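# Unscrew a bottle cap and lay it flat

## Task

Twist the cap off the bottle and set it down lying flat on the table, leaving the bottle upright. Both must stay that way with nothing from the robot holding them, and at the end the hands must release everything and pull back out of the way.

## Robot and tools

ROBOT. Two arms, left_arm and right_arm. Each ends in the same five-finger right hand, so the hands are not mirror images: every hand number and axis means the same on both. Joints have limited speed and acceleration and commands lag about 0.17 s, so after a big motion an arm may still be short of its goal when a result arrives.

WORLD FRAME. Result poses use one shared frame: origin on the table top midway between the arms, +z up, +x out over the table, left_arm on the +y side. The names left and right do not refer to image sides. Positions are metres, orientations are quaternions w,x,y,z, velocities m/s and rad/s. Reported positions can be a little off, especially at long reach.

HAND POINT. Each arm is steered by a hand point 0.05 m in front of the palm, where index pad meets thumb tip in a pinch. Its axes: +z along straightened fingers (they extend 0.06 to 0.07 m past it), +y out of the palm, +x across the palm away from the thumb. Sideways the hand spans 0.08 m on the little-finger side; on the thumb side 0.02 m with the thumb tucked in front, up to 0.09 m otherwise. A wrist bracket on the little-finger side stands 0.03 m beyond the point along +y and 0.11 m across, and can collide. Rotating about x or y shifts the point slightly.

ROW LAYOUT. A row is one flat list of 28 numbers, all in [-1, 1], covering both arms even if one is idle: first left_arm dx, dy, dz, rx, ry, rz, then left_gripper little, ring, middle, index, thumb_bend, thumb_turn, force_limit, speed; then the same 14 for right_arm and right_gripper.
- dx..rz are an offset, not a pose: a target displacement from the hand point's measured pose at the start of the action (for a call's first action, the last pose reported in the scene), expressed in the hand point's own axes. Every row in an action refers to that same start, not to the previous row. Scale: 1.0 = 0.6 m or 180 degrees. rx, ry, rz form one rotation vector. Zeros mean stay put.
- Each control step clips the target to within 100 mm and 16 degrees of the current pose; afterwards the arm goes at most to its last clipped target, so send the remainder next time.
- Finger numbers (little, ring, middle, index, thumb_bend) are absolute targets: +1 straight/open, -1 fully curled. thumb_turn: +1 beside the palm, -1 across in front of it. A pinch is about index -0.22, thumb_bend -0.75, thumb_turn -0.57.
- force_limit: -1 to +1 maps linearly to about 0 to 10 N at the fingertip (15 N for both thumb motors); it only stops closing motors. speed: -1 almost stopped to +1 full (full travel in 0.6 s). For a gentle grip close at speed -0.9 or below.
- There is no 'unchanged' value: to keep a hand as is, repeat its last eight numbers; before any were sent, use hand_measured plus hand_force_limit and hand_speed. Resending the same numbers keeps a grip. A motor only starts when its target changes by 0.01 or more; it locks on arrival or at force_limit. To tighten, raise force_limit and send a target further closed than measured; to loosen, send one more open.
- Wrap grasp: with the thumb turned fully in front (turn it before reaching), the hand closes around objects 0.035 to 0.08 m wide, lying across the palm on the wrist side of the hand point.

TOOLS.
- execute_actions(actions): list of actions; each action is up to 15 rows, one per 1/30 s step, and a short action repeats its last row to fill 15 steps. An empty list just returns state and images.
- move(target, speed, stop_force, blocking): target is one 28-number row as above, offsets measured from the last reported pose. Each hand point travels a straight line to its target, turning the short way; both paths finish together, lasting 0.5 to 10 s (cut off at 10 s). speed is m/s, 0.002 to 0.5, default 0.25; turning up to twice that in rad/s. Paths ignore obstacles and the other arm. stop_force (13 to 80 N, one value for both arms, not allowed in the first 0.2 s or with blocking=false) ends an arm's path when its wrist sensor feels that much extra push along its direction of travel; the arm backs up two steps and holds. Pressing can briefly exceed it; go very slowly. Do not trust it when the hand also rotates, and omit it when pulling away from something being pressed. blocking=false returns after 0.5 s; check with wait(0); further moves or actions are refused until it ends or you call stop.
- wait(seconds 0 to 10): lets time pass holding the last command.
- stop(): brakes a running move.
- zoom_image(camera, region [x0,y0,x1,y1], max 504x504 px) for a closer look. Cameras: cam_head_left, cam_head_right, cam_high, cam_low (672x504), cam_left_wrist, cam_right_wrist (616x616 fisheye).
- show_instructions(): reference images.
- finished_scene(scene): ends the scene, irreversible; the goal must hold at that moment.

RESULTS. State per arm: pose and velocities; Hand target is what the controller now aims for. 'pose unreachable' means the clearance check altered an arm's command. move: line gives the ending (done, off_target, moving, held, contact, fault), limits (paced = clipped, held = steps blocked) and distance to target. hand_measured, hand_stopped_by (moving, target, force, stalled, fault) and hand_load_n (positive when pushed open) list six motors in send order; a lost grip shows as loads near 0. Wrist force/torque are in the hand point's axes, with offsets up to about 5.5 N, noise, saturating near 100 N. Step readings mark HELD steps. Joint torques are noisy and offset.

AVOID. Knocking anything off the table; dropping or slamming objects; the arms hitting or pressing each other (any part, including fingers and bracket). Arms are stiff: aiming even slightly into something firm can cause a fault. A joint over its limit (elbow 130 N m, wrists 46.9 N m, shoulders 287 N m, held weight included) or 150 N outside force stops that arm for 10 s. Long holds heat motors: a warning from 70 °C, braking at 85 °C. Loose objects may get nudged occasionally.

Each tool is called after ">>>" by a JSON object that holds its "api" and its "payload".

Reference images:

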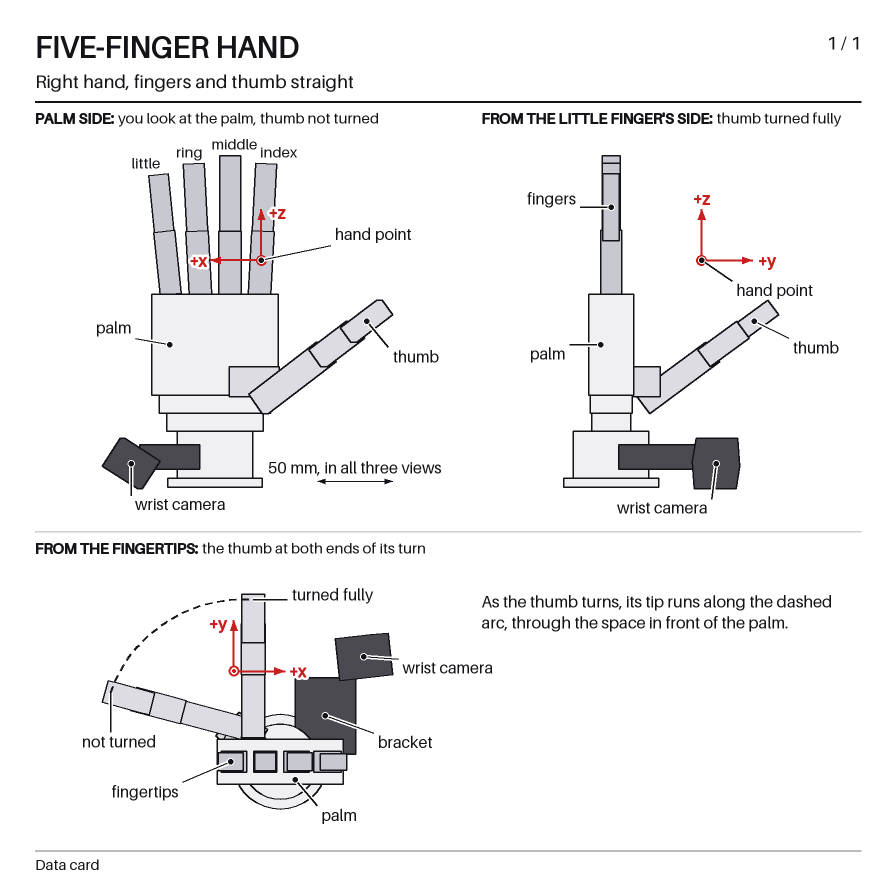

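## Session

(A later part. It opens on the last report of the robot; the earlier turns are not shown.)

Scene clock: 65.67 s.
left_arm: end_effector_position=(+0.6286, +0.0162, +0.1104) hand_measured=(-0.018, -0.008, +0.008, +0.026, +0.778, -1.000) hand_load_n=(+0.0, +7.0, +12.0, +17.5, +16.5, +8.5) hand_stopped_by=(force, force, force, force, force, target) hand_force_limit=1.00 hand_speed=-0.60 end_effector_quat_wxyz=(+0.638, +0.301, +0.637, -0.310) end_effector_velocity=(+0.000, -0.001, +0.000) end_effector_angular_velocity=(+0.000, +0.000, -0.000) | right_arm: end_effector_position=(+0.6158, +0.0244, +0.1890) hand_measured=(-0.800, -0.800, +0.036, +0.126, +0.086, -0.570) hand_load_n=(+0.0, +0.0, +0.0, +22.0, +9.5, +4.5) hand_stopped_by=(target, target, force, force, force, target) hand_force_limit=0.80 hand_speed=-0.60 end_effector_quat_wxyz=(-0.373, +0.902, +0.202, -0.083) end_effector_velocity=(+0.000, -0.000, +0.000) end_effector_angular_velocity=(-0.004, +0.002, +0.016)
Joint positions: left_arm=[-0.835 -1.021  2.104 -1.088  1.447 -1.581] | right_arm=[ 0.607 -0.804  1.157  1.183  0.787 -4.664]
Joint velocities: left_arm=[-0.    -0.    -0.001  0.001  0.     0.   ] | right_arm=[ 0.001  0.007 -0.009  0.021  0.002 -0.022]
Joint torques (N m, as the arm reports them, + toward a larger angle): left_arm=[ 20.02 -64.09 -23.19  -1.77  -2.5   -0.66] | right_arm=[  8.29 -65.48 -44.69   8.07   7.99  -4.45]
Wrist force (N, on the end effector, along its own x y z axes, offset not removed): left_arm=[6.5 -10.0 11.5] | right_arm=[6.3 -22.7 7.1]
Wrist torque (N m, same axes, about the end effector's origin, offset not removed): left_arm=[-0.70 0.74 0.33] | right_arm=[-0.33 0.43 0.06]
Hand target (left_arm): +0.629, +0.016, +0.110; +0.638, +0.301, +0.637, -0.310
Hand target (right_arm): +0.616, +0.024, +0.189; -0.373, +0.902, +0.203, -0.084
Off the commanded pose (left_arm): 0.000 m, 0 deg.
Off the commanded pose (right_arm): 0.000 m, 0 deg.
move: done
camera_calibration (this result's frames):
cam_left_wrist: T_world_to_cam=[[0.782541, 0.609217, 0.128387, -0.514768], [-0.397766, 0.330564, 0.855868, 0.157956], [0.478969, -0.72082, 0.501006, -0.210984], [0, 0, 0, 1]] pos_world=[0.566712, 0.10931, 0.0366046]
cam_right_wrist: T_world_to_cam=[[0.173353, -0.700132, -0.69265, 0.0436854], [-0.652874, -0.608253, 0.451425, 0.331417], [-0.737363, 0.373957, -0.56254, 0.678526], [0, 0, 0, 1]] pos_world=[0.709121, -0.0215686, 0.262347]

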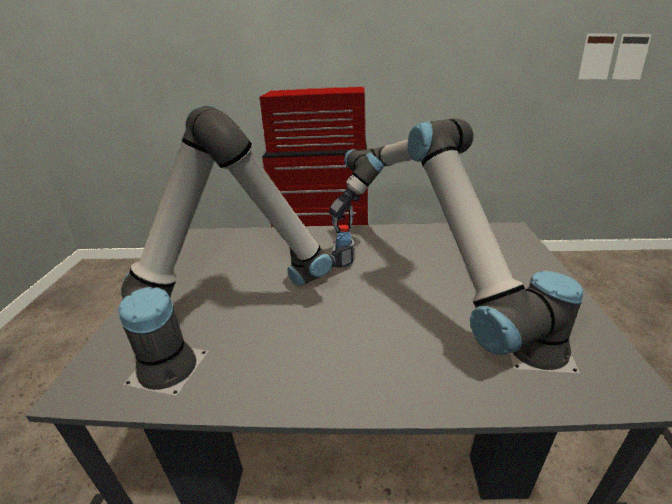

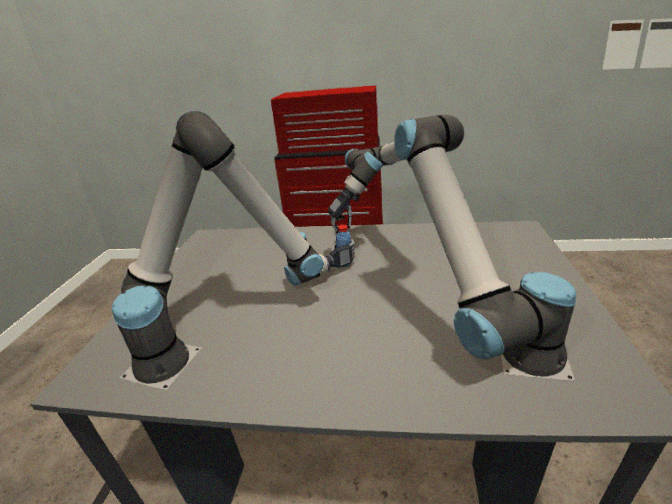

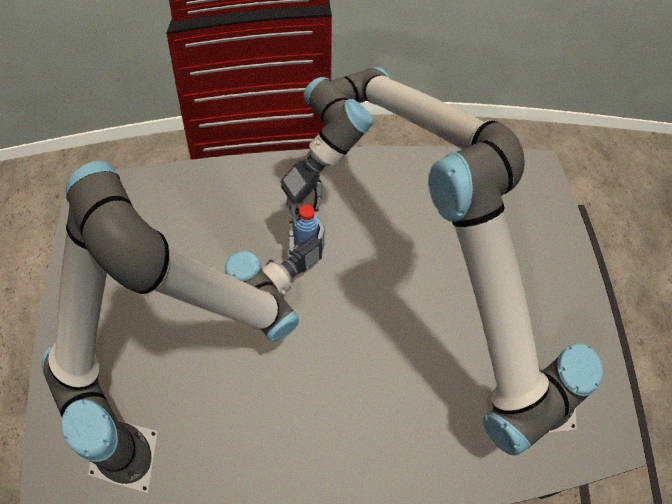

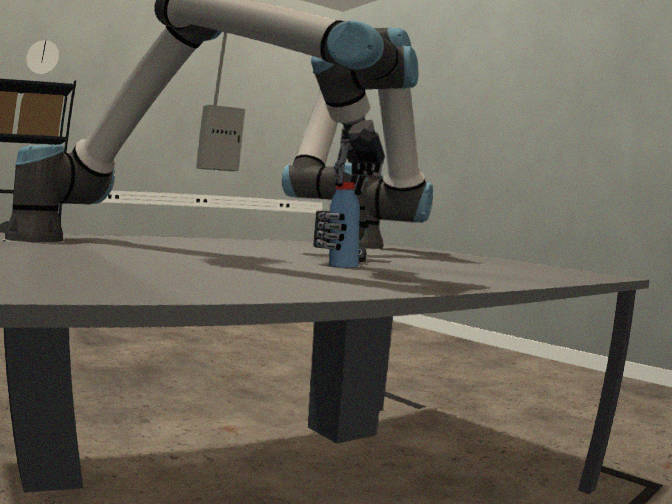

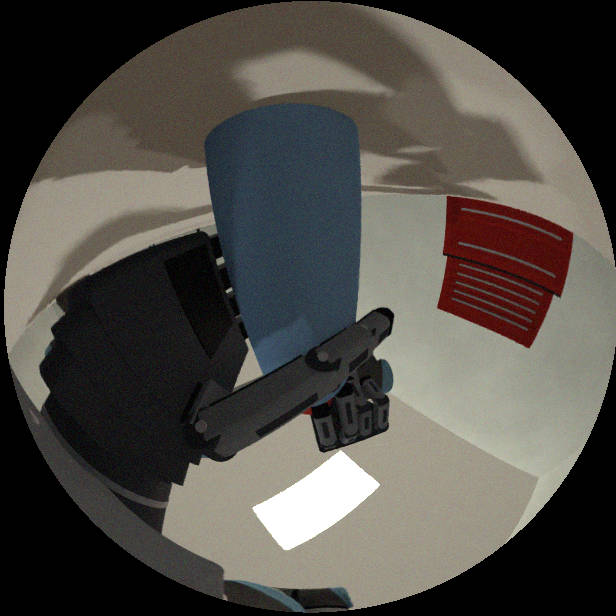

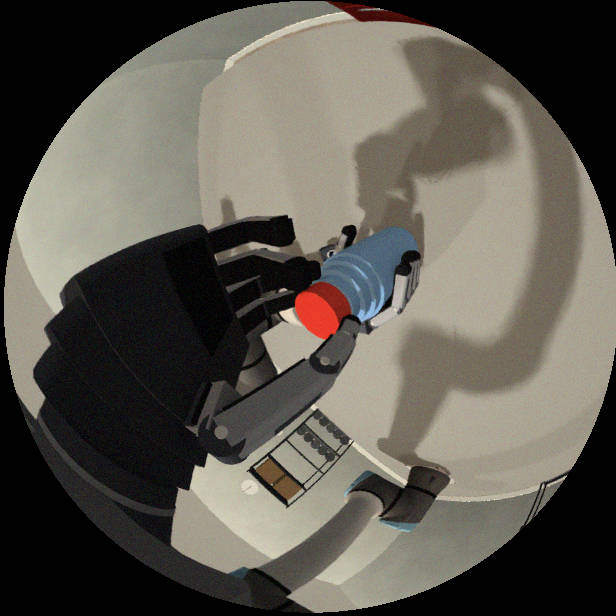

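>>> {"api": "execute_actions", "payload": {"actions": [[[0,0,0,0,0,0, -1,-1,-1,-1,-1,-1,1,-0.6, 0,0,0,0,0,0, -0.8,-0.8,0.4,0.4,0.3,-0.57,0.8,0.2]]]}}

>>> {"api": "move", "payload": {"target": [0,0,0,0,0,0, -1,-1,-1,-1,-1,-1,1,-0.6, 0,0,0,0,0.45,0.453, -0.8,-0.8,0.4,0.4,0.3,-0.57,0.8,0.2], "speed": 0.45}}

>>> {"api": "execute_actions", "payload": {"actions": [[[0,0,0,0,0,0, -1,-1,-1,-1,-1,-1,1,-0.6, 0,0,0,0.055,0,0, -0.8,-0.8,0.4,0.4,0.3,-0.57,0.8,0.2]],[[0,0,0,0,0,0, -1,-1,-1,-1,-1,-1,1,-0.6, 0,0,0,0,0,0, -0.8,-0.8,-0.6,-0.6,-1,-0.57,0.8,-0.6]],[[0,0,0,0,0,0, -1,-1,-1,-1,-1,-1,1,-0.6, 0,0,0,0,0,0, -0.8,-0.8,-0.6,-0.6,-1,-0.57,0.8,-0.6]]]}}

Scene clock: 66.50 s.
left_arm: end_effector_position=(+0.6287, +0.0162, +0.1104) hand_measured=(-0.056, -0.020, +0.008, +0.026, +0.778, -1.000) hand_load_n=(+11.0, +7.0, +5.5, +11.5, +23.0, +10.0) hand_stopped_by=(force, force, force, force, force, target) hand_force_limit=1.00 hand_speed=-0.60 end_effector_quat_wxyz=(+0.638, +0.301, +0.637, -0.310) end_effector_velocity=(+0.000, +0.000, -0.002) end_effector_angular_velocity=(+0.002, +0.001, -0.000) | right_arm: end_effector_position=(+0.6158, +0.0244, +0.1890) hand_measured=(-0.800, -0.800, +0.400, +0.400, +0.300, -0.570) hand_load_n=(+0.0, +0.0, +0.0, +0.0, +0.0, +0.0) hand_stopped_by=(target, target, target, target, target, target) hand_force_limit=0.80 hand_speed=0.20 end_effector_quat_wxyz=(-0.373, +0.902, +0.202, -0.083) end_effector_velocity=(-0.000, +0.000, +0.000) end_effector_angular_velocity=(+0.001, +0.001, -0.000)
Joint positions: left_arm=[-0.835 -1.021  2.104 -1.088  1.447 -1.581] | right_arm=[ 0.607 -0.804  1.157  1.183  0.787 -4.664]
Joint velocities: left_arm=[ 0.     0.002 -0.     0.001  0.     0.   ] | right_arm=[ 0.    -0.     0.001 -0.001 -0.001  0.001]
Joint torques (N m, as the arm reports them, + toward a larger angle): left_arm=[  3.21 -63.72 -22.52  -1.88  -2.22  -0.8 ] | right_arm=[ -16.73 -101.62  -24.13    0.58   -4.89    3.25]
Wrist force (N, on the end effector, along its own x y z axes, offset not removed): left_arm=[-0.7 2.5 -1.3] | right_arm=[-0.1 -6.4 -6.5]
Wrist torque (N m, same axes, about the end effector's origin, offset not removed): left_arm=[0.28 0.09 0.06] | right_arm=[-0.74 0.38 -0.30]
Hand target (left_arm): +0.629, +0.016, +0.110; +0.638, +0.301, +0.637, -0.310
Hand target (right_arm): +0.616, +0.024, +0.189; -0.373, +0.902, +0.202, -0.083
Off the commanded pose (left_arm): 0.000 m, 0 deg.
Off the commanded pose (right_arm): 0.000 m, 0 deg.
Step readings (end_effector_position):
0: left_arm (+0.6287, +0.0162, +0.1104) | right_arm (+0.6158, +0.0243, +0.1890)
1: left_arm (+0.6287, +0.0162, +0.1104) | right_arm (+0.6158, +0.0243, +0.1890)
2: left_arm (+0.6287, +0.0162, +0.1104) | right_arm (+0.6158, +0.0243, +0.1890)
4: left_arm (+0.6287, +0.0162, +0.1104) | right_arm (+0.6159, +0.0244, +0.1890)
8: left_arm (+0.6287, +0.0162, +0.1104) | right_arm (+0.6159, +0.0244, +0.1889)
15: end_effector_position above
camera_calibration (this result's frames):
cam_left_wrist: T_world_to_cam=[[0.78248, 0.609297, 0.128387, -0.514809], [-0.397799, 0.330524, 0.855868, 0.157978], [0.479042, -0.720772, 0.501006, -0.211012], [0, 0, 0, 1]] pos_world=[0.566755, 0.109364, 0.0366047]
cam_right_wrist: T_world_to_cam=[[0.173531, -0.700287, -0.692449, 0.0435101], [-0.652847, -0.608224, 0.451502, 0.331398], [-0.737345, 0.373714, -0.562726, 0.678518], [0, 0, 0, 1]] pos_world=[0.709104, -0.0215381, 0.262321]

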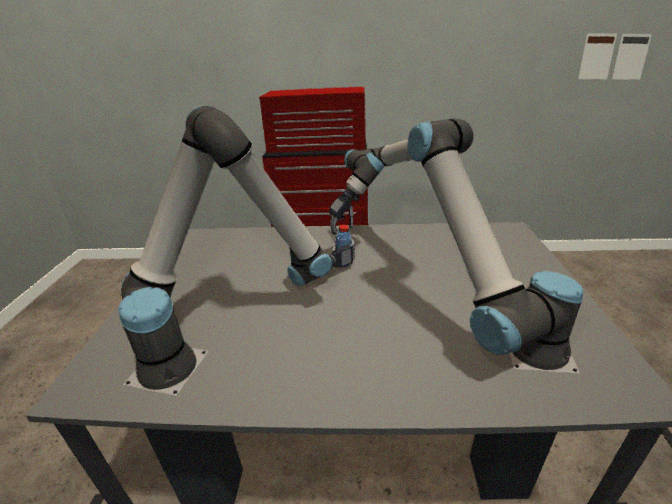

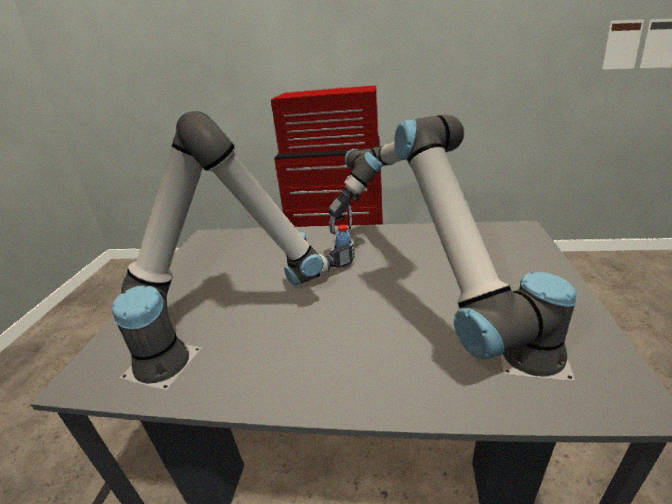

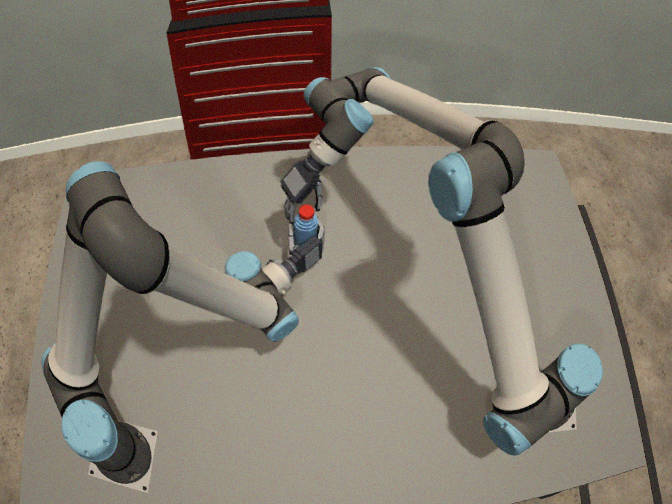

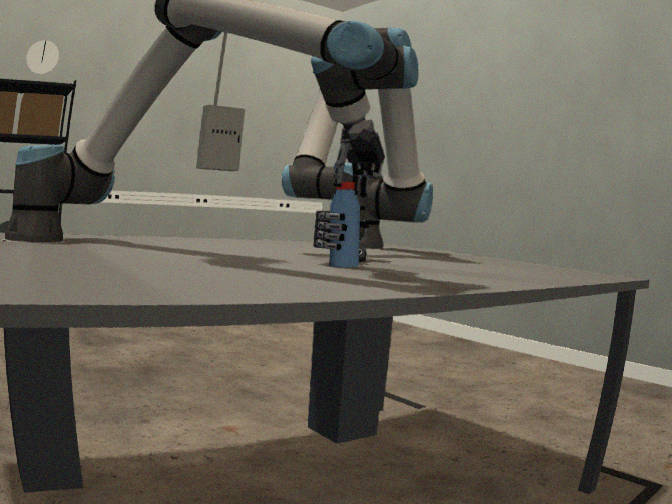

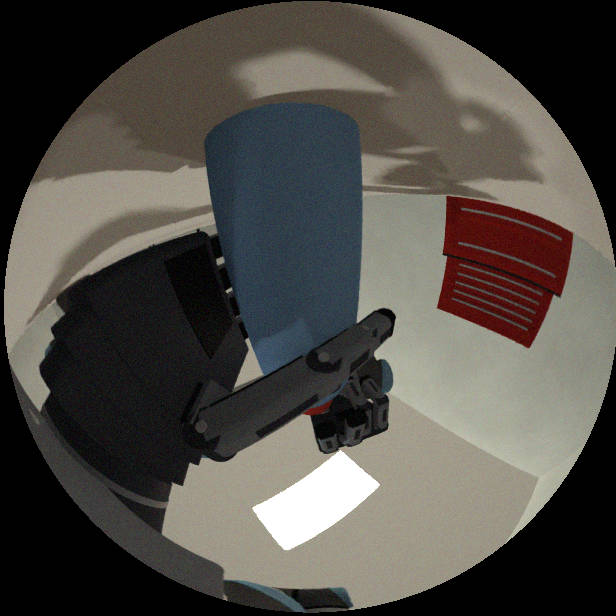

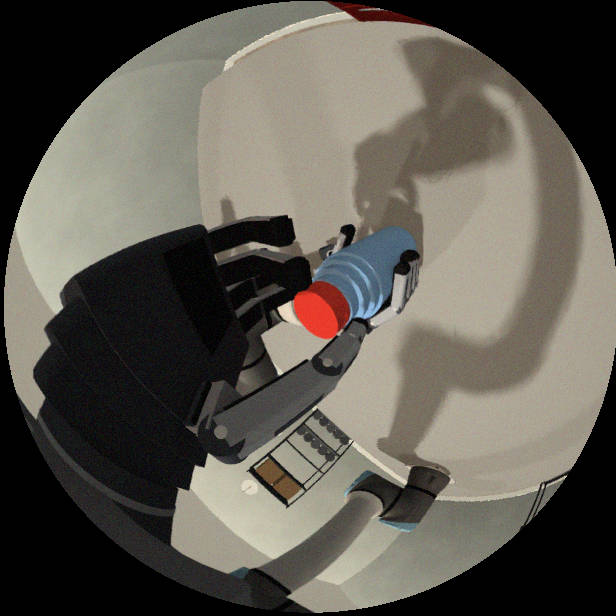

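Scene clock: 69.47 s.
left_arm: end_effector_position=(+0.6287, +0.0162, +0.1104) hand_measured=(-0.056, -0.020, +0.008, +0.026, +0.778, -1.000) hand_load_n=(+11.0, +7.0, +5.5, +11.5, +23.0, +10.0) hand_stopped_by=(force, force, force, force, force, target) hand_force_limit=1.00 hand_speed=-0.60 end_effector_quat_wxyz=(+0.638, +0.301, +0.637, -0.310) end_effector_velocity=(-0.000, +0.000, -0.001) end_effector_angular_velocity=(+0.001, +0.001, -0.000) | right_arm: end_effector_position=(+0.6159, +0.0245, +0.1889) hand_measured=(-0.800, -0.800, +0.400, +0.400, +0.300, -0.570) hand_load_n=(+0.0, +0.0, +0.0, +0.0, +0.0, +0.0) hand_stopped_by=(target, target, target, target, target, target) hand_force_limit=0.80 hand_speed=0.20 end_effector_quat_wxyz=(-0.272, +0.655, -0.652, +0.268) end_effector_velocity=(-0.000, -0.000, -0.000) end_effector_angular_velocity=(-0.002, +0.004, -0.014)
Joint positions: left_arm=[-0.835 -1.021  2.104 -1.088  1.447 -1.581] | right_arm=[ 0.867 -1.042  1.433  0.54   2.057 -2.577]
Joint velocities: left_arm=[0.    0.001 0.001 0.    0.    0.   ] | right_arm=[ 0.002  0.005 -0.006  0.013  0.009  0.016]
Joint torques (N m, as the arm reports them, + toward a larger angle): left_arm=[  5.01 -63.53 -22.84  -1.72  -2.3   -0.72] | right_arm=[ 17.34 -60.11 -52.19   5.61   3.69   3.05]
Wrist force (N, on the end effector, along its own x y z axes, offset not removed): left_arm=[0.0 -2.3 -4.0] | right_arm=[6.4 0.6 -2.6]
Wrist torque (N m, same axes, about the end effector's origin, offset not removed): left_arm=[-0.35 0.16 -0.05] | right_arm=[-0.05 -0.77 0.68]
Hand target (left_arm): +0.629, +0.016, +0.110; +0.638, +0.301, +0.637, -0.310
Hand target (right_arm): +0.616, +0.025, +0.189; -0.271, +0.655, -0.652, +0.268
Off the commanded pose (left_arm): 0.000 m, 0 deg.
Off the commanded pose (right_arm): 0.000 m, 0 deg.
move: done
camera_calibration (this result's frames):
cam_left_wrist: T_world_to_cam=[[0.78248, 0.609297, 0.128387, -0.514809], [-0.397799, 0.330524, 0.855868, 0.157978], [0.479042, -0.720772, 0.501005, -0.211012], [0, 0, 0, 1]] pos_world=[0.566755, 0.109364, 0.0366046]
cam_right_wrist: T_world_to_cam=[[-0.709351, 0.139487, -0.690916, 0.566384], [-0.277268, 0.845979, 0.455458, 0.0638526], [0.648031, 0.514648, -0.561421, -0.178431], [0, 0, 0, 1]] pos_world=[0.535098, -0.041192, 0.262067]

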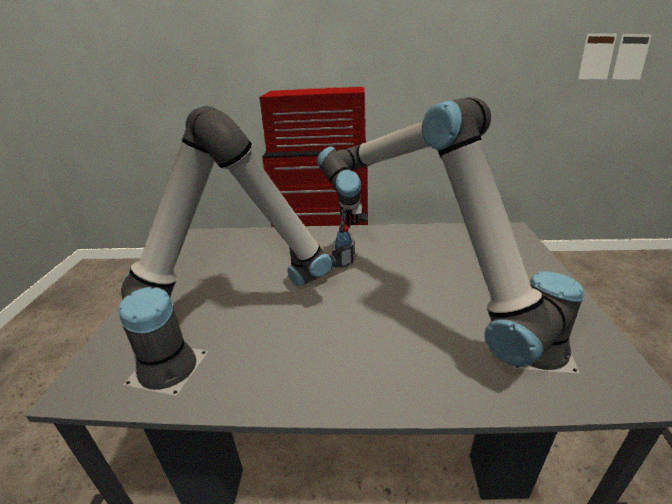

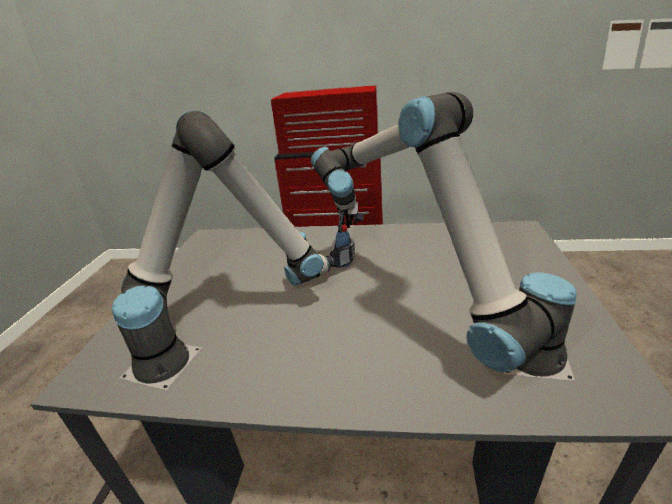

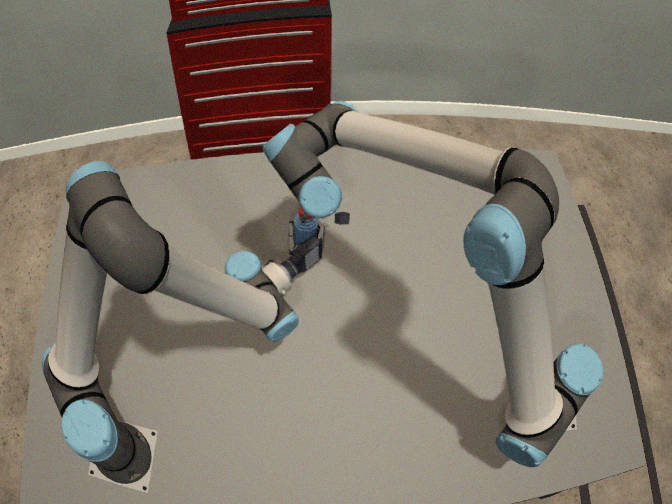

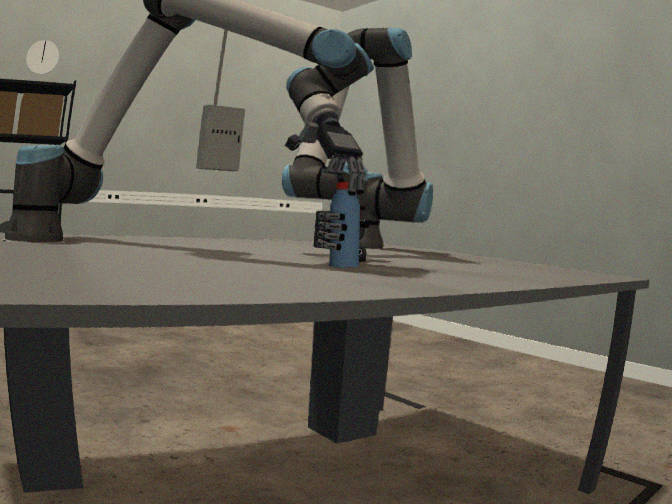

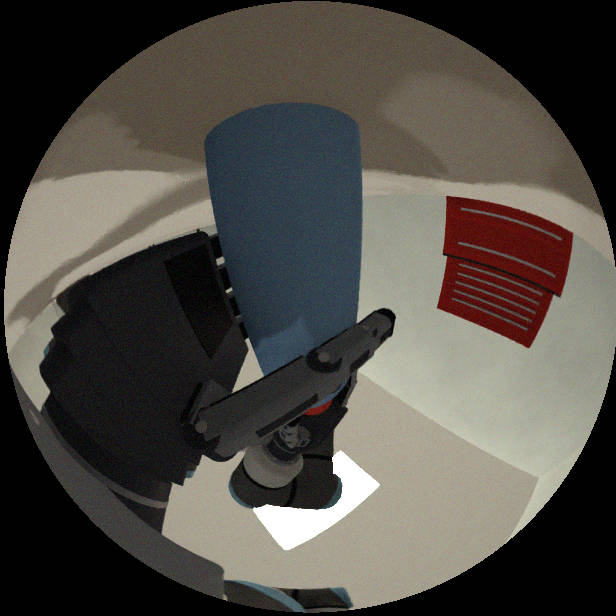

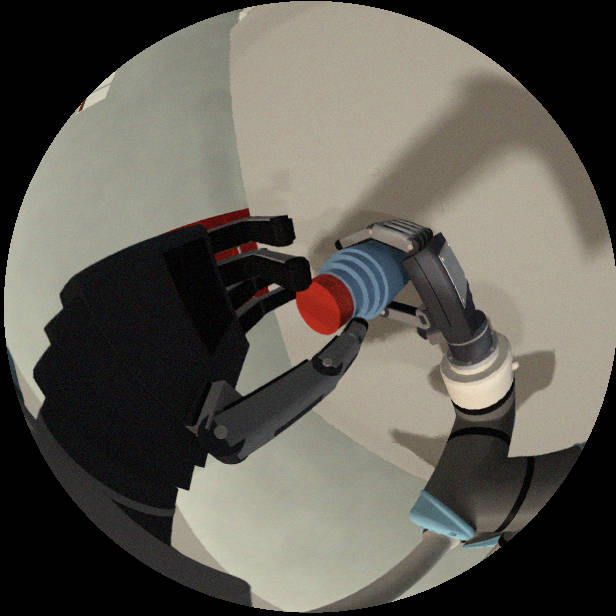

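Scene clock: 70.97 s.
left_arm: end_effector_position=(+0.6287, +0.0162, +0.1104) hand_measured=(-0.056, -0.020, +0.008, +0.026, +0.778, -1.000) hand_load_n=(+9.5, +6.5, +5.5, +11.5, +22.0, +9.0) hand_stopped_by=(force, force, force, force, force, target) hand_force_limit=1.00 hand_speed=-0.60 end_effector_quat_wxyz=(+0.638, +0.301, +0.637, -0.310) end_effector_velocity=(-0.000, +0.000, -0.001) end_effector_angular_velocity=(+0.002, +0.001, -0.000) | right_arm: end_effector_position=(+0.6155, +0.0244, +0.1891) hand_measured=(-0.800, -0.800, +0.028, +0.080, +0.088, -0.570) hand_load_n=(+0.0, +0.0, +9.5, +9.0, +14.5, +2.5) hand_stopped_by=(target, target, force, force, force, target) hand_force_limit=0.80 hand_speed=-0.60 end_effector_quat_wxyz=(-0.324, +0.631, -0.628, +0.321) end_effector_velocity=(-0.000, -0.000, -0.003) end_effector_angular_velocity=(-0.002, +0.002, -0.000)
Joint positions: left_arm=[-0.835 -1.021  2.104 -1.088  1.447 -1.581] | right_arm=[ 0.901 -1.082  1.52   0.343  2.165 -2.631]
Joint velocities: left_arm=[0.    0.001 0.    0.002 0.    0.   ] | right_arm=[-0.     0.002  0.001 -0.001  0.     0.   ]
Joint torques (N m, as the arm reports them, + toward a larger angle): left_arm=[  5.34 -65.2  -21.53  -1.46  -2.05  -0.56] | right_arm=[ -9.06 -69.77 -48.43   5.03  -1.37   2.18]
Wrist force (N, on the end effector, along its own x y z axes, offset not removed): left_arm=[-4.4 -3.8 -5.4] | right_arm=[3.9 -1.4 5.4]
Wrist torque (N m, same axes, about the end effector's origin, offset not removed): left_arm=[-0.17 0.02 0.16] | right_arm=[-0.49 -0.43 0.04]
Hand target (left_arm): +0.629, +0.016, +0.110; +0.638, +0.301, +0.637, -0.310
Hand target (right_arm): +0.615, +0.024, +0.189; -0.324, +0.631, -0.628, +0.321
Off the commanded pose (left_arm): 0.000 m, 0 deg.
Off the commanded pose (right_arm): 0.000 m, 0 deg.
Step readings (end_effector_position; steps 1 to 15: 1st action; 16 to 30: 2nd action; 31 to 45: 3rd action):
0: left_arm (+0.6287, +0.0162, +0.1104) | right_arm (+0.6159, +0.0245, +0.1889)
1: left_arm (+0.6287, +0.0162, +0.1104) | right_arm (+0.6158, +0.0245, +0.1889)
2: left_arm (+0.6287, +0.0162, +0.1104) | right_arm (+0.6137, +0.0243, +0.1896)
4: left_arm (+0.6287, +0.0162, +0.1104) | right_arm (+0.6111, +0.0227, +0.1897)
8: left_arm (+0.6287, +0.0162, +0.1104) | right_arm (+0.6138, +0.0237, +0.1898)
15: left_arm (+0.6287, +0.0162, +0.1104) | right_arm (+0.6155, +0.0244, +0.1891)
16: left_arm (+0.6287, +0.0162, +0.1104) | right_arm (+0.6156, +0.0244, +0.1890)
17: left_arm (+0.6287, +0.0162, +0.1104) | right_arm (+0.6156, +0.0244, +0.1890)
19: left_arm (+0.6287, +0.0162, +0.1104) | right_arm (+0.6155, +0.0243, +0.1890)
23: left_arm (+0.6287, +0.0162, +0.1104) | right_arm (+0.6153, +0.0244, +0.1890)
30: left_arm (+0.6287, +0.0162, +0.1104) | right_arm (+0.6154, +0.0244, +0.1890)
31: left_arm (+0.6287, +0.0162, +0.1104) | right_arm (+0.6154, +0.0244, +0.1891)
32: left_arm (+0.6287, +0.0162, +0.1104) | right_arm (+0.6154, +0.0244, +0.1891)
34: left_arm (+0.6287, +0.0162, +0.1104) | right_arm (+0.6154, +0.0244, +0.1891)
38: left_arm (+0.6287, +0.0162, +0.1104) | right_arm (+0.6155, +0.0244, +0.1891)
45: end_effector_position above
camera_calibration (this result's frames):
cam_left_wrist: T_world_to_cam=[[0.78248, 0.609297, 0.128387, -0.514809], [-0.397799, 0.330524, 0.855868, 0.157978], [0.479042, -0.720772, 0.501005, -0.211012], [0, 0, 0, 1]] pos_world=[0.566755, 0.109364, 0.0366046]
cam_right_wrist: T_world_to_cam=[[-0.586507, 0.140684, -0.797632, 0.510774], [-0.346722, 0.846393, 0.404232, 0.116147], [0.731979, 0.513641, -0.447637, -0.251175], [0, 0, 0, 1]] pos_world=[0.523699, -0.0411497, 0.248024]

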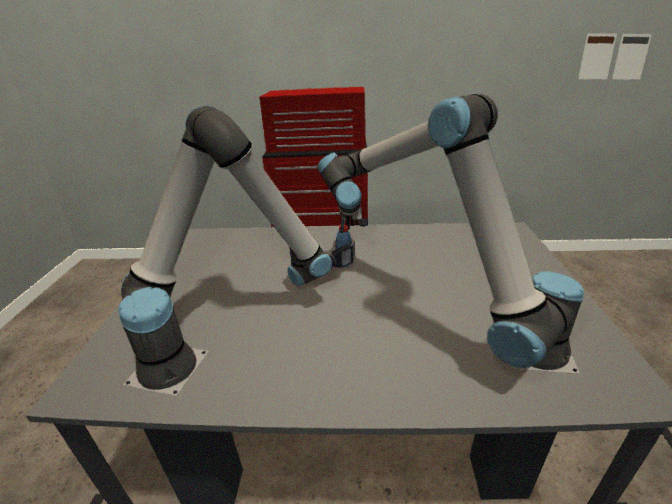

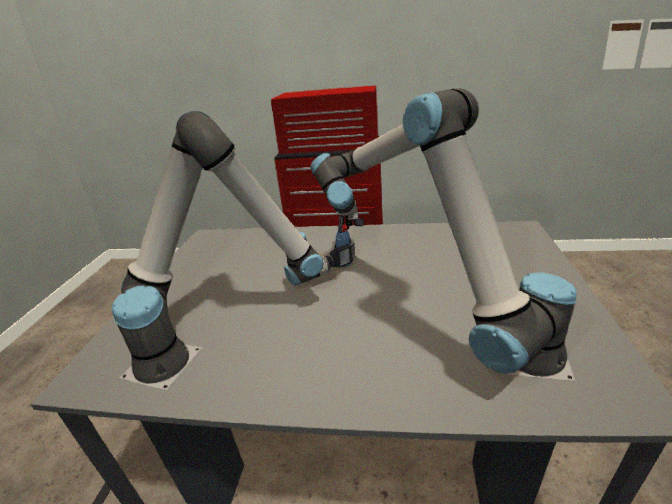

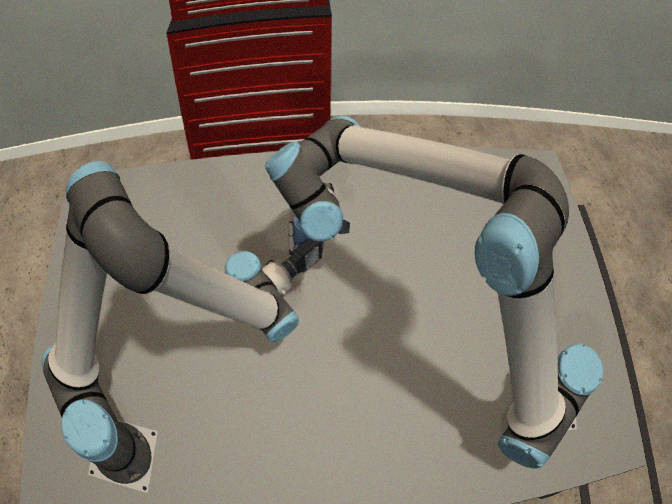

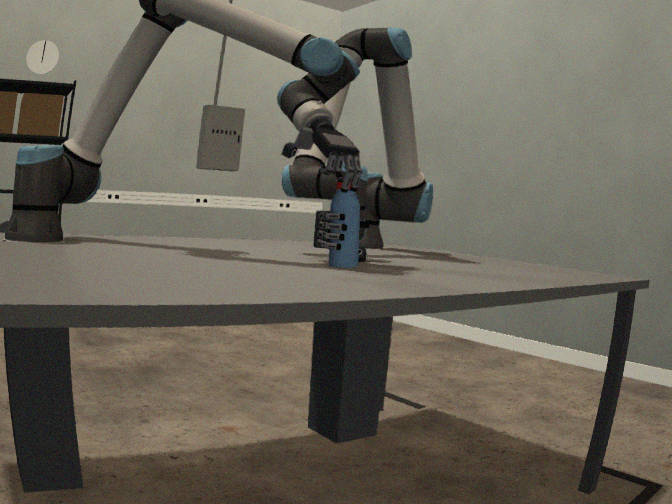

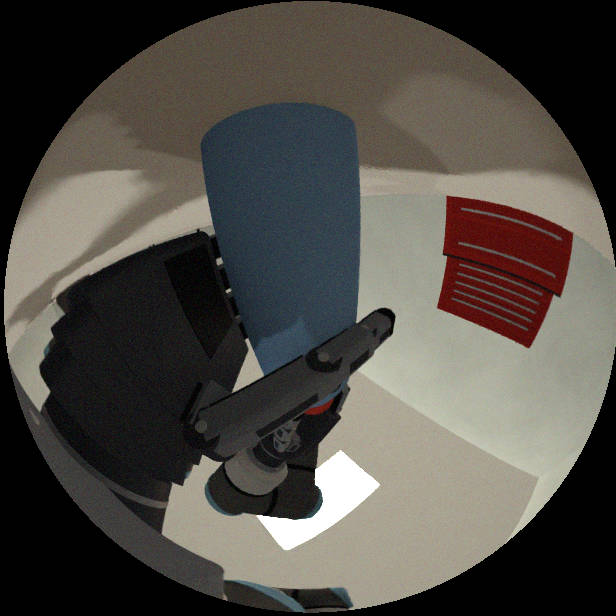

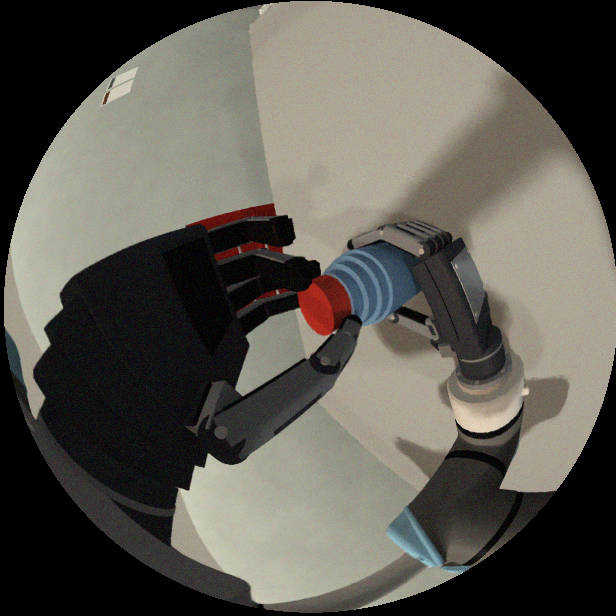

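>>> {"api": "move", "payload": {"target": [0,0,0,0,0,0, -1,-1,-1,-1,-1,-1,1,-0.6, 0,0,0,0,-0.496,-0.357, -0.8,-0.8,-0.6,-0.6,-1,-0.57,0.8,-0.6], "speed": 0.3}}

>>> {"api": "zoom_image", "payload": {"camera": "cam_low", "region": [280,140,420,245]}}

Scene clock: 75.03 s.
left_arm: end_effector_position=(+0.6287, +0.0162, +0.1104) hand_measured=(-0.056, -0.020, +0.008, +0.026, +0.778, -1.000) hand_load_n=(+7.0, +6.5, +8.0, +15.5, +18.0, +6.5) hand_stopped_by=(force, force, force, force, force, target) hand_force_limit=1.00 hand_speed=-0.60 end_effector_quat_wxyz=(+0.638, +0.301, +0.637, -0.310) end_effector_velocity=(+0.000, +0.001, +0.000) end_effector_angular_velocity=(+0.000, +0.000, +0.001) | right_arm: end_effector_position=(+0.6155, +0.0243, +0.1893) hand_measured=(-0.800, -0.800, +0.028, +0.080, +0.090, -0.570) hand_load_n=(+0.0, +0.0, +4.5, +16.5, +11.0, +4.0) hand_stopped_by=(target, target, force, force, force, target) hand_force_limit=0.80 hand_speed=-0.60 end_effector_quat_wxyz=(-0.450, +0.876, +0.156, -0.080) end_effector_velocity=(-0.000, -0.000, +0.002) end_effector_angular_velocity=(-0.004, +0.001, +0.014)
Joint positions: left_arm=[-0.835 -1.021  2.104 -1.088  1.447 -1.581] | right_arm=[ 0.561 -0.833  1.243  1.054  0.626 -4.582]
Joint velocities: left_arm=[ 0.001 -0.     0.     0.001  0.    -0.   ] | right_arm=[ 0.001  0.005 -0.009  0.025  0.002 -0.023]
Joint torques (N m, as the arm reports them, + toward a larger angle): left_arm=[  5.58 -60.65 -22.96  -2.53  -0.82  -0.66] | right_arm=[ 11.1  -65.55 -41.53   6.76   6.54  -4.81]
Wrist force (N, on the end effector, along its own x y z axes, offset not removed): left_arm=[9.5 -10.6 7.5] | right_arm=[7.8 -19.3 -6.8]
Wrist torque (N m, same axes, about the end effector's origin, offset not removed): left_arm=[-0.54 0.22 0.24] | right_arm=[0.58 0.10 0.23]
Hand target (left_arm): +0.629, +0.016, +0.110; +0.638, +0.301, +0.637, -0.310
Hand target (right_arm): +0.615, +0.024, +0.189; -0.450, +0.876, +0.157, -0.080
Off the commanded pose (left_arm): 0.000 m, 0 deg.
Off the commanded pose (right_arm): 0.000 m, 0 deg.
move: done
camera_calibration (this result's frames):
cam_left_wrist: T_world_to_cam=[[0.782468, 0.609311, 0.128388, -0.514807], [-0.397801, 0.330507, 0.855874, 0.15798], [0.47906, -0.720767, 0.500996, -0.211019], [0, 0, 0, 1]] pos_world=[0.566755, 0.109369, 0.0366035]
cam_right_wrist: T_world_to_cam=[[0.0693085, -0.597068, -0.799191, 0.125573], [-0.678866, -0.615244, 0.400769, 0.35677], [-0.730984, 0.514767, -0.44797, 0.649402], [0, 0, 0, 1]] pos_world=[0.708198, -0.0398143, 0.248288]

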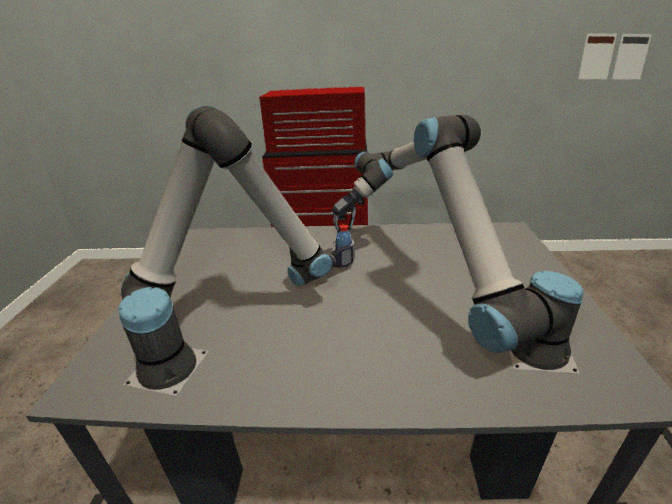

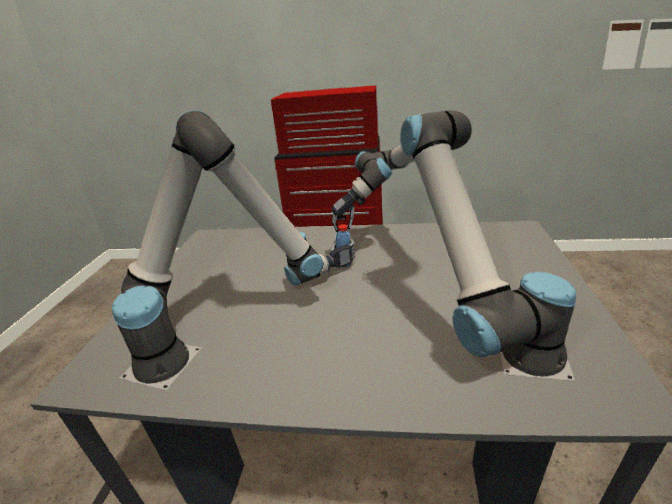

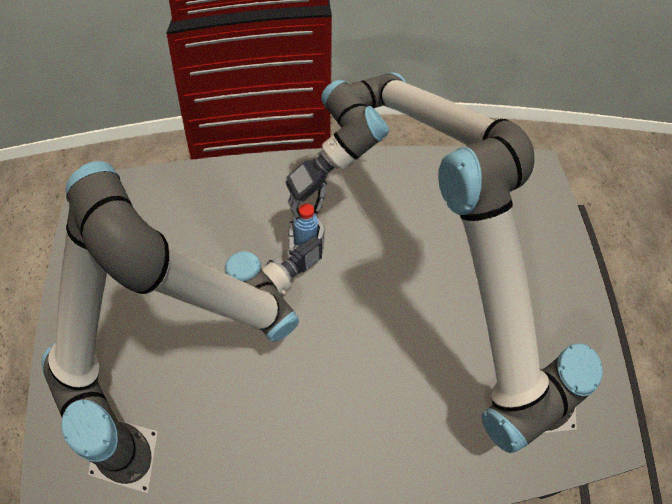

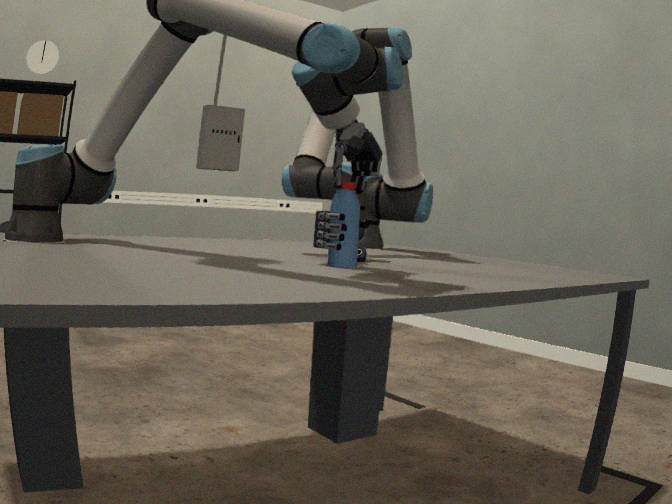

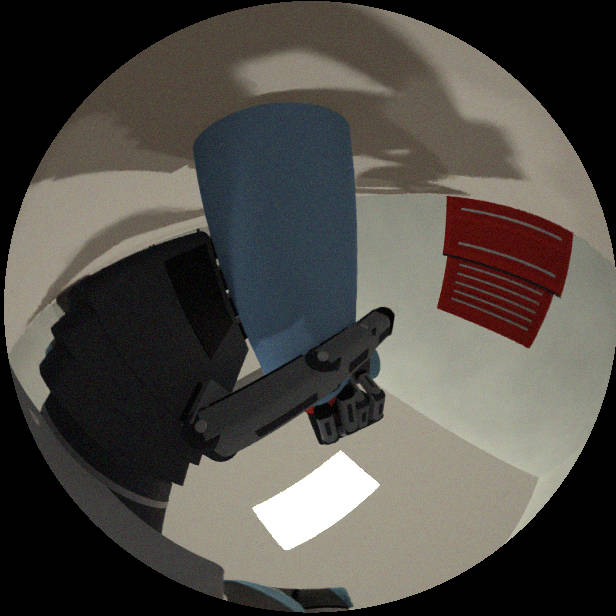

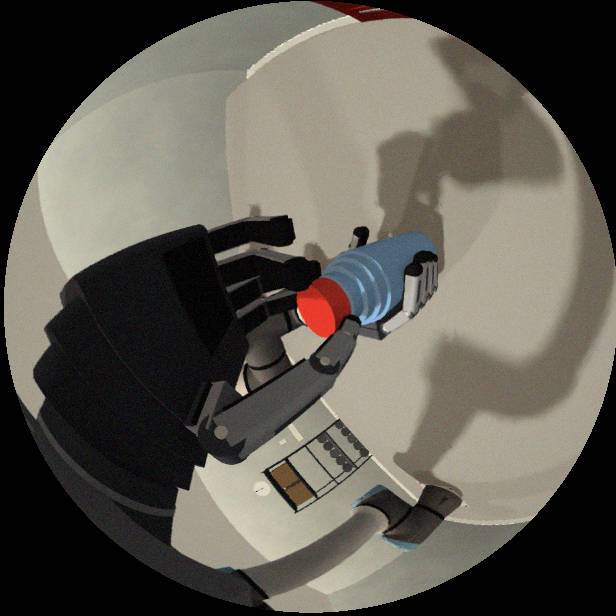

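Region (280, 140, 420, 245) of cam_low's 672x504 image, scaled by 3.600, with more detail than that image has; it fills the top 378 rows of this view, and the rest is white.

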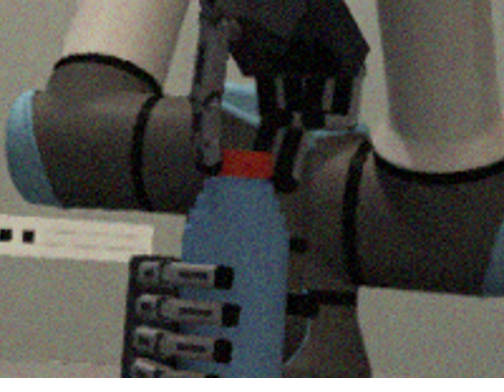

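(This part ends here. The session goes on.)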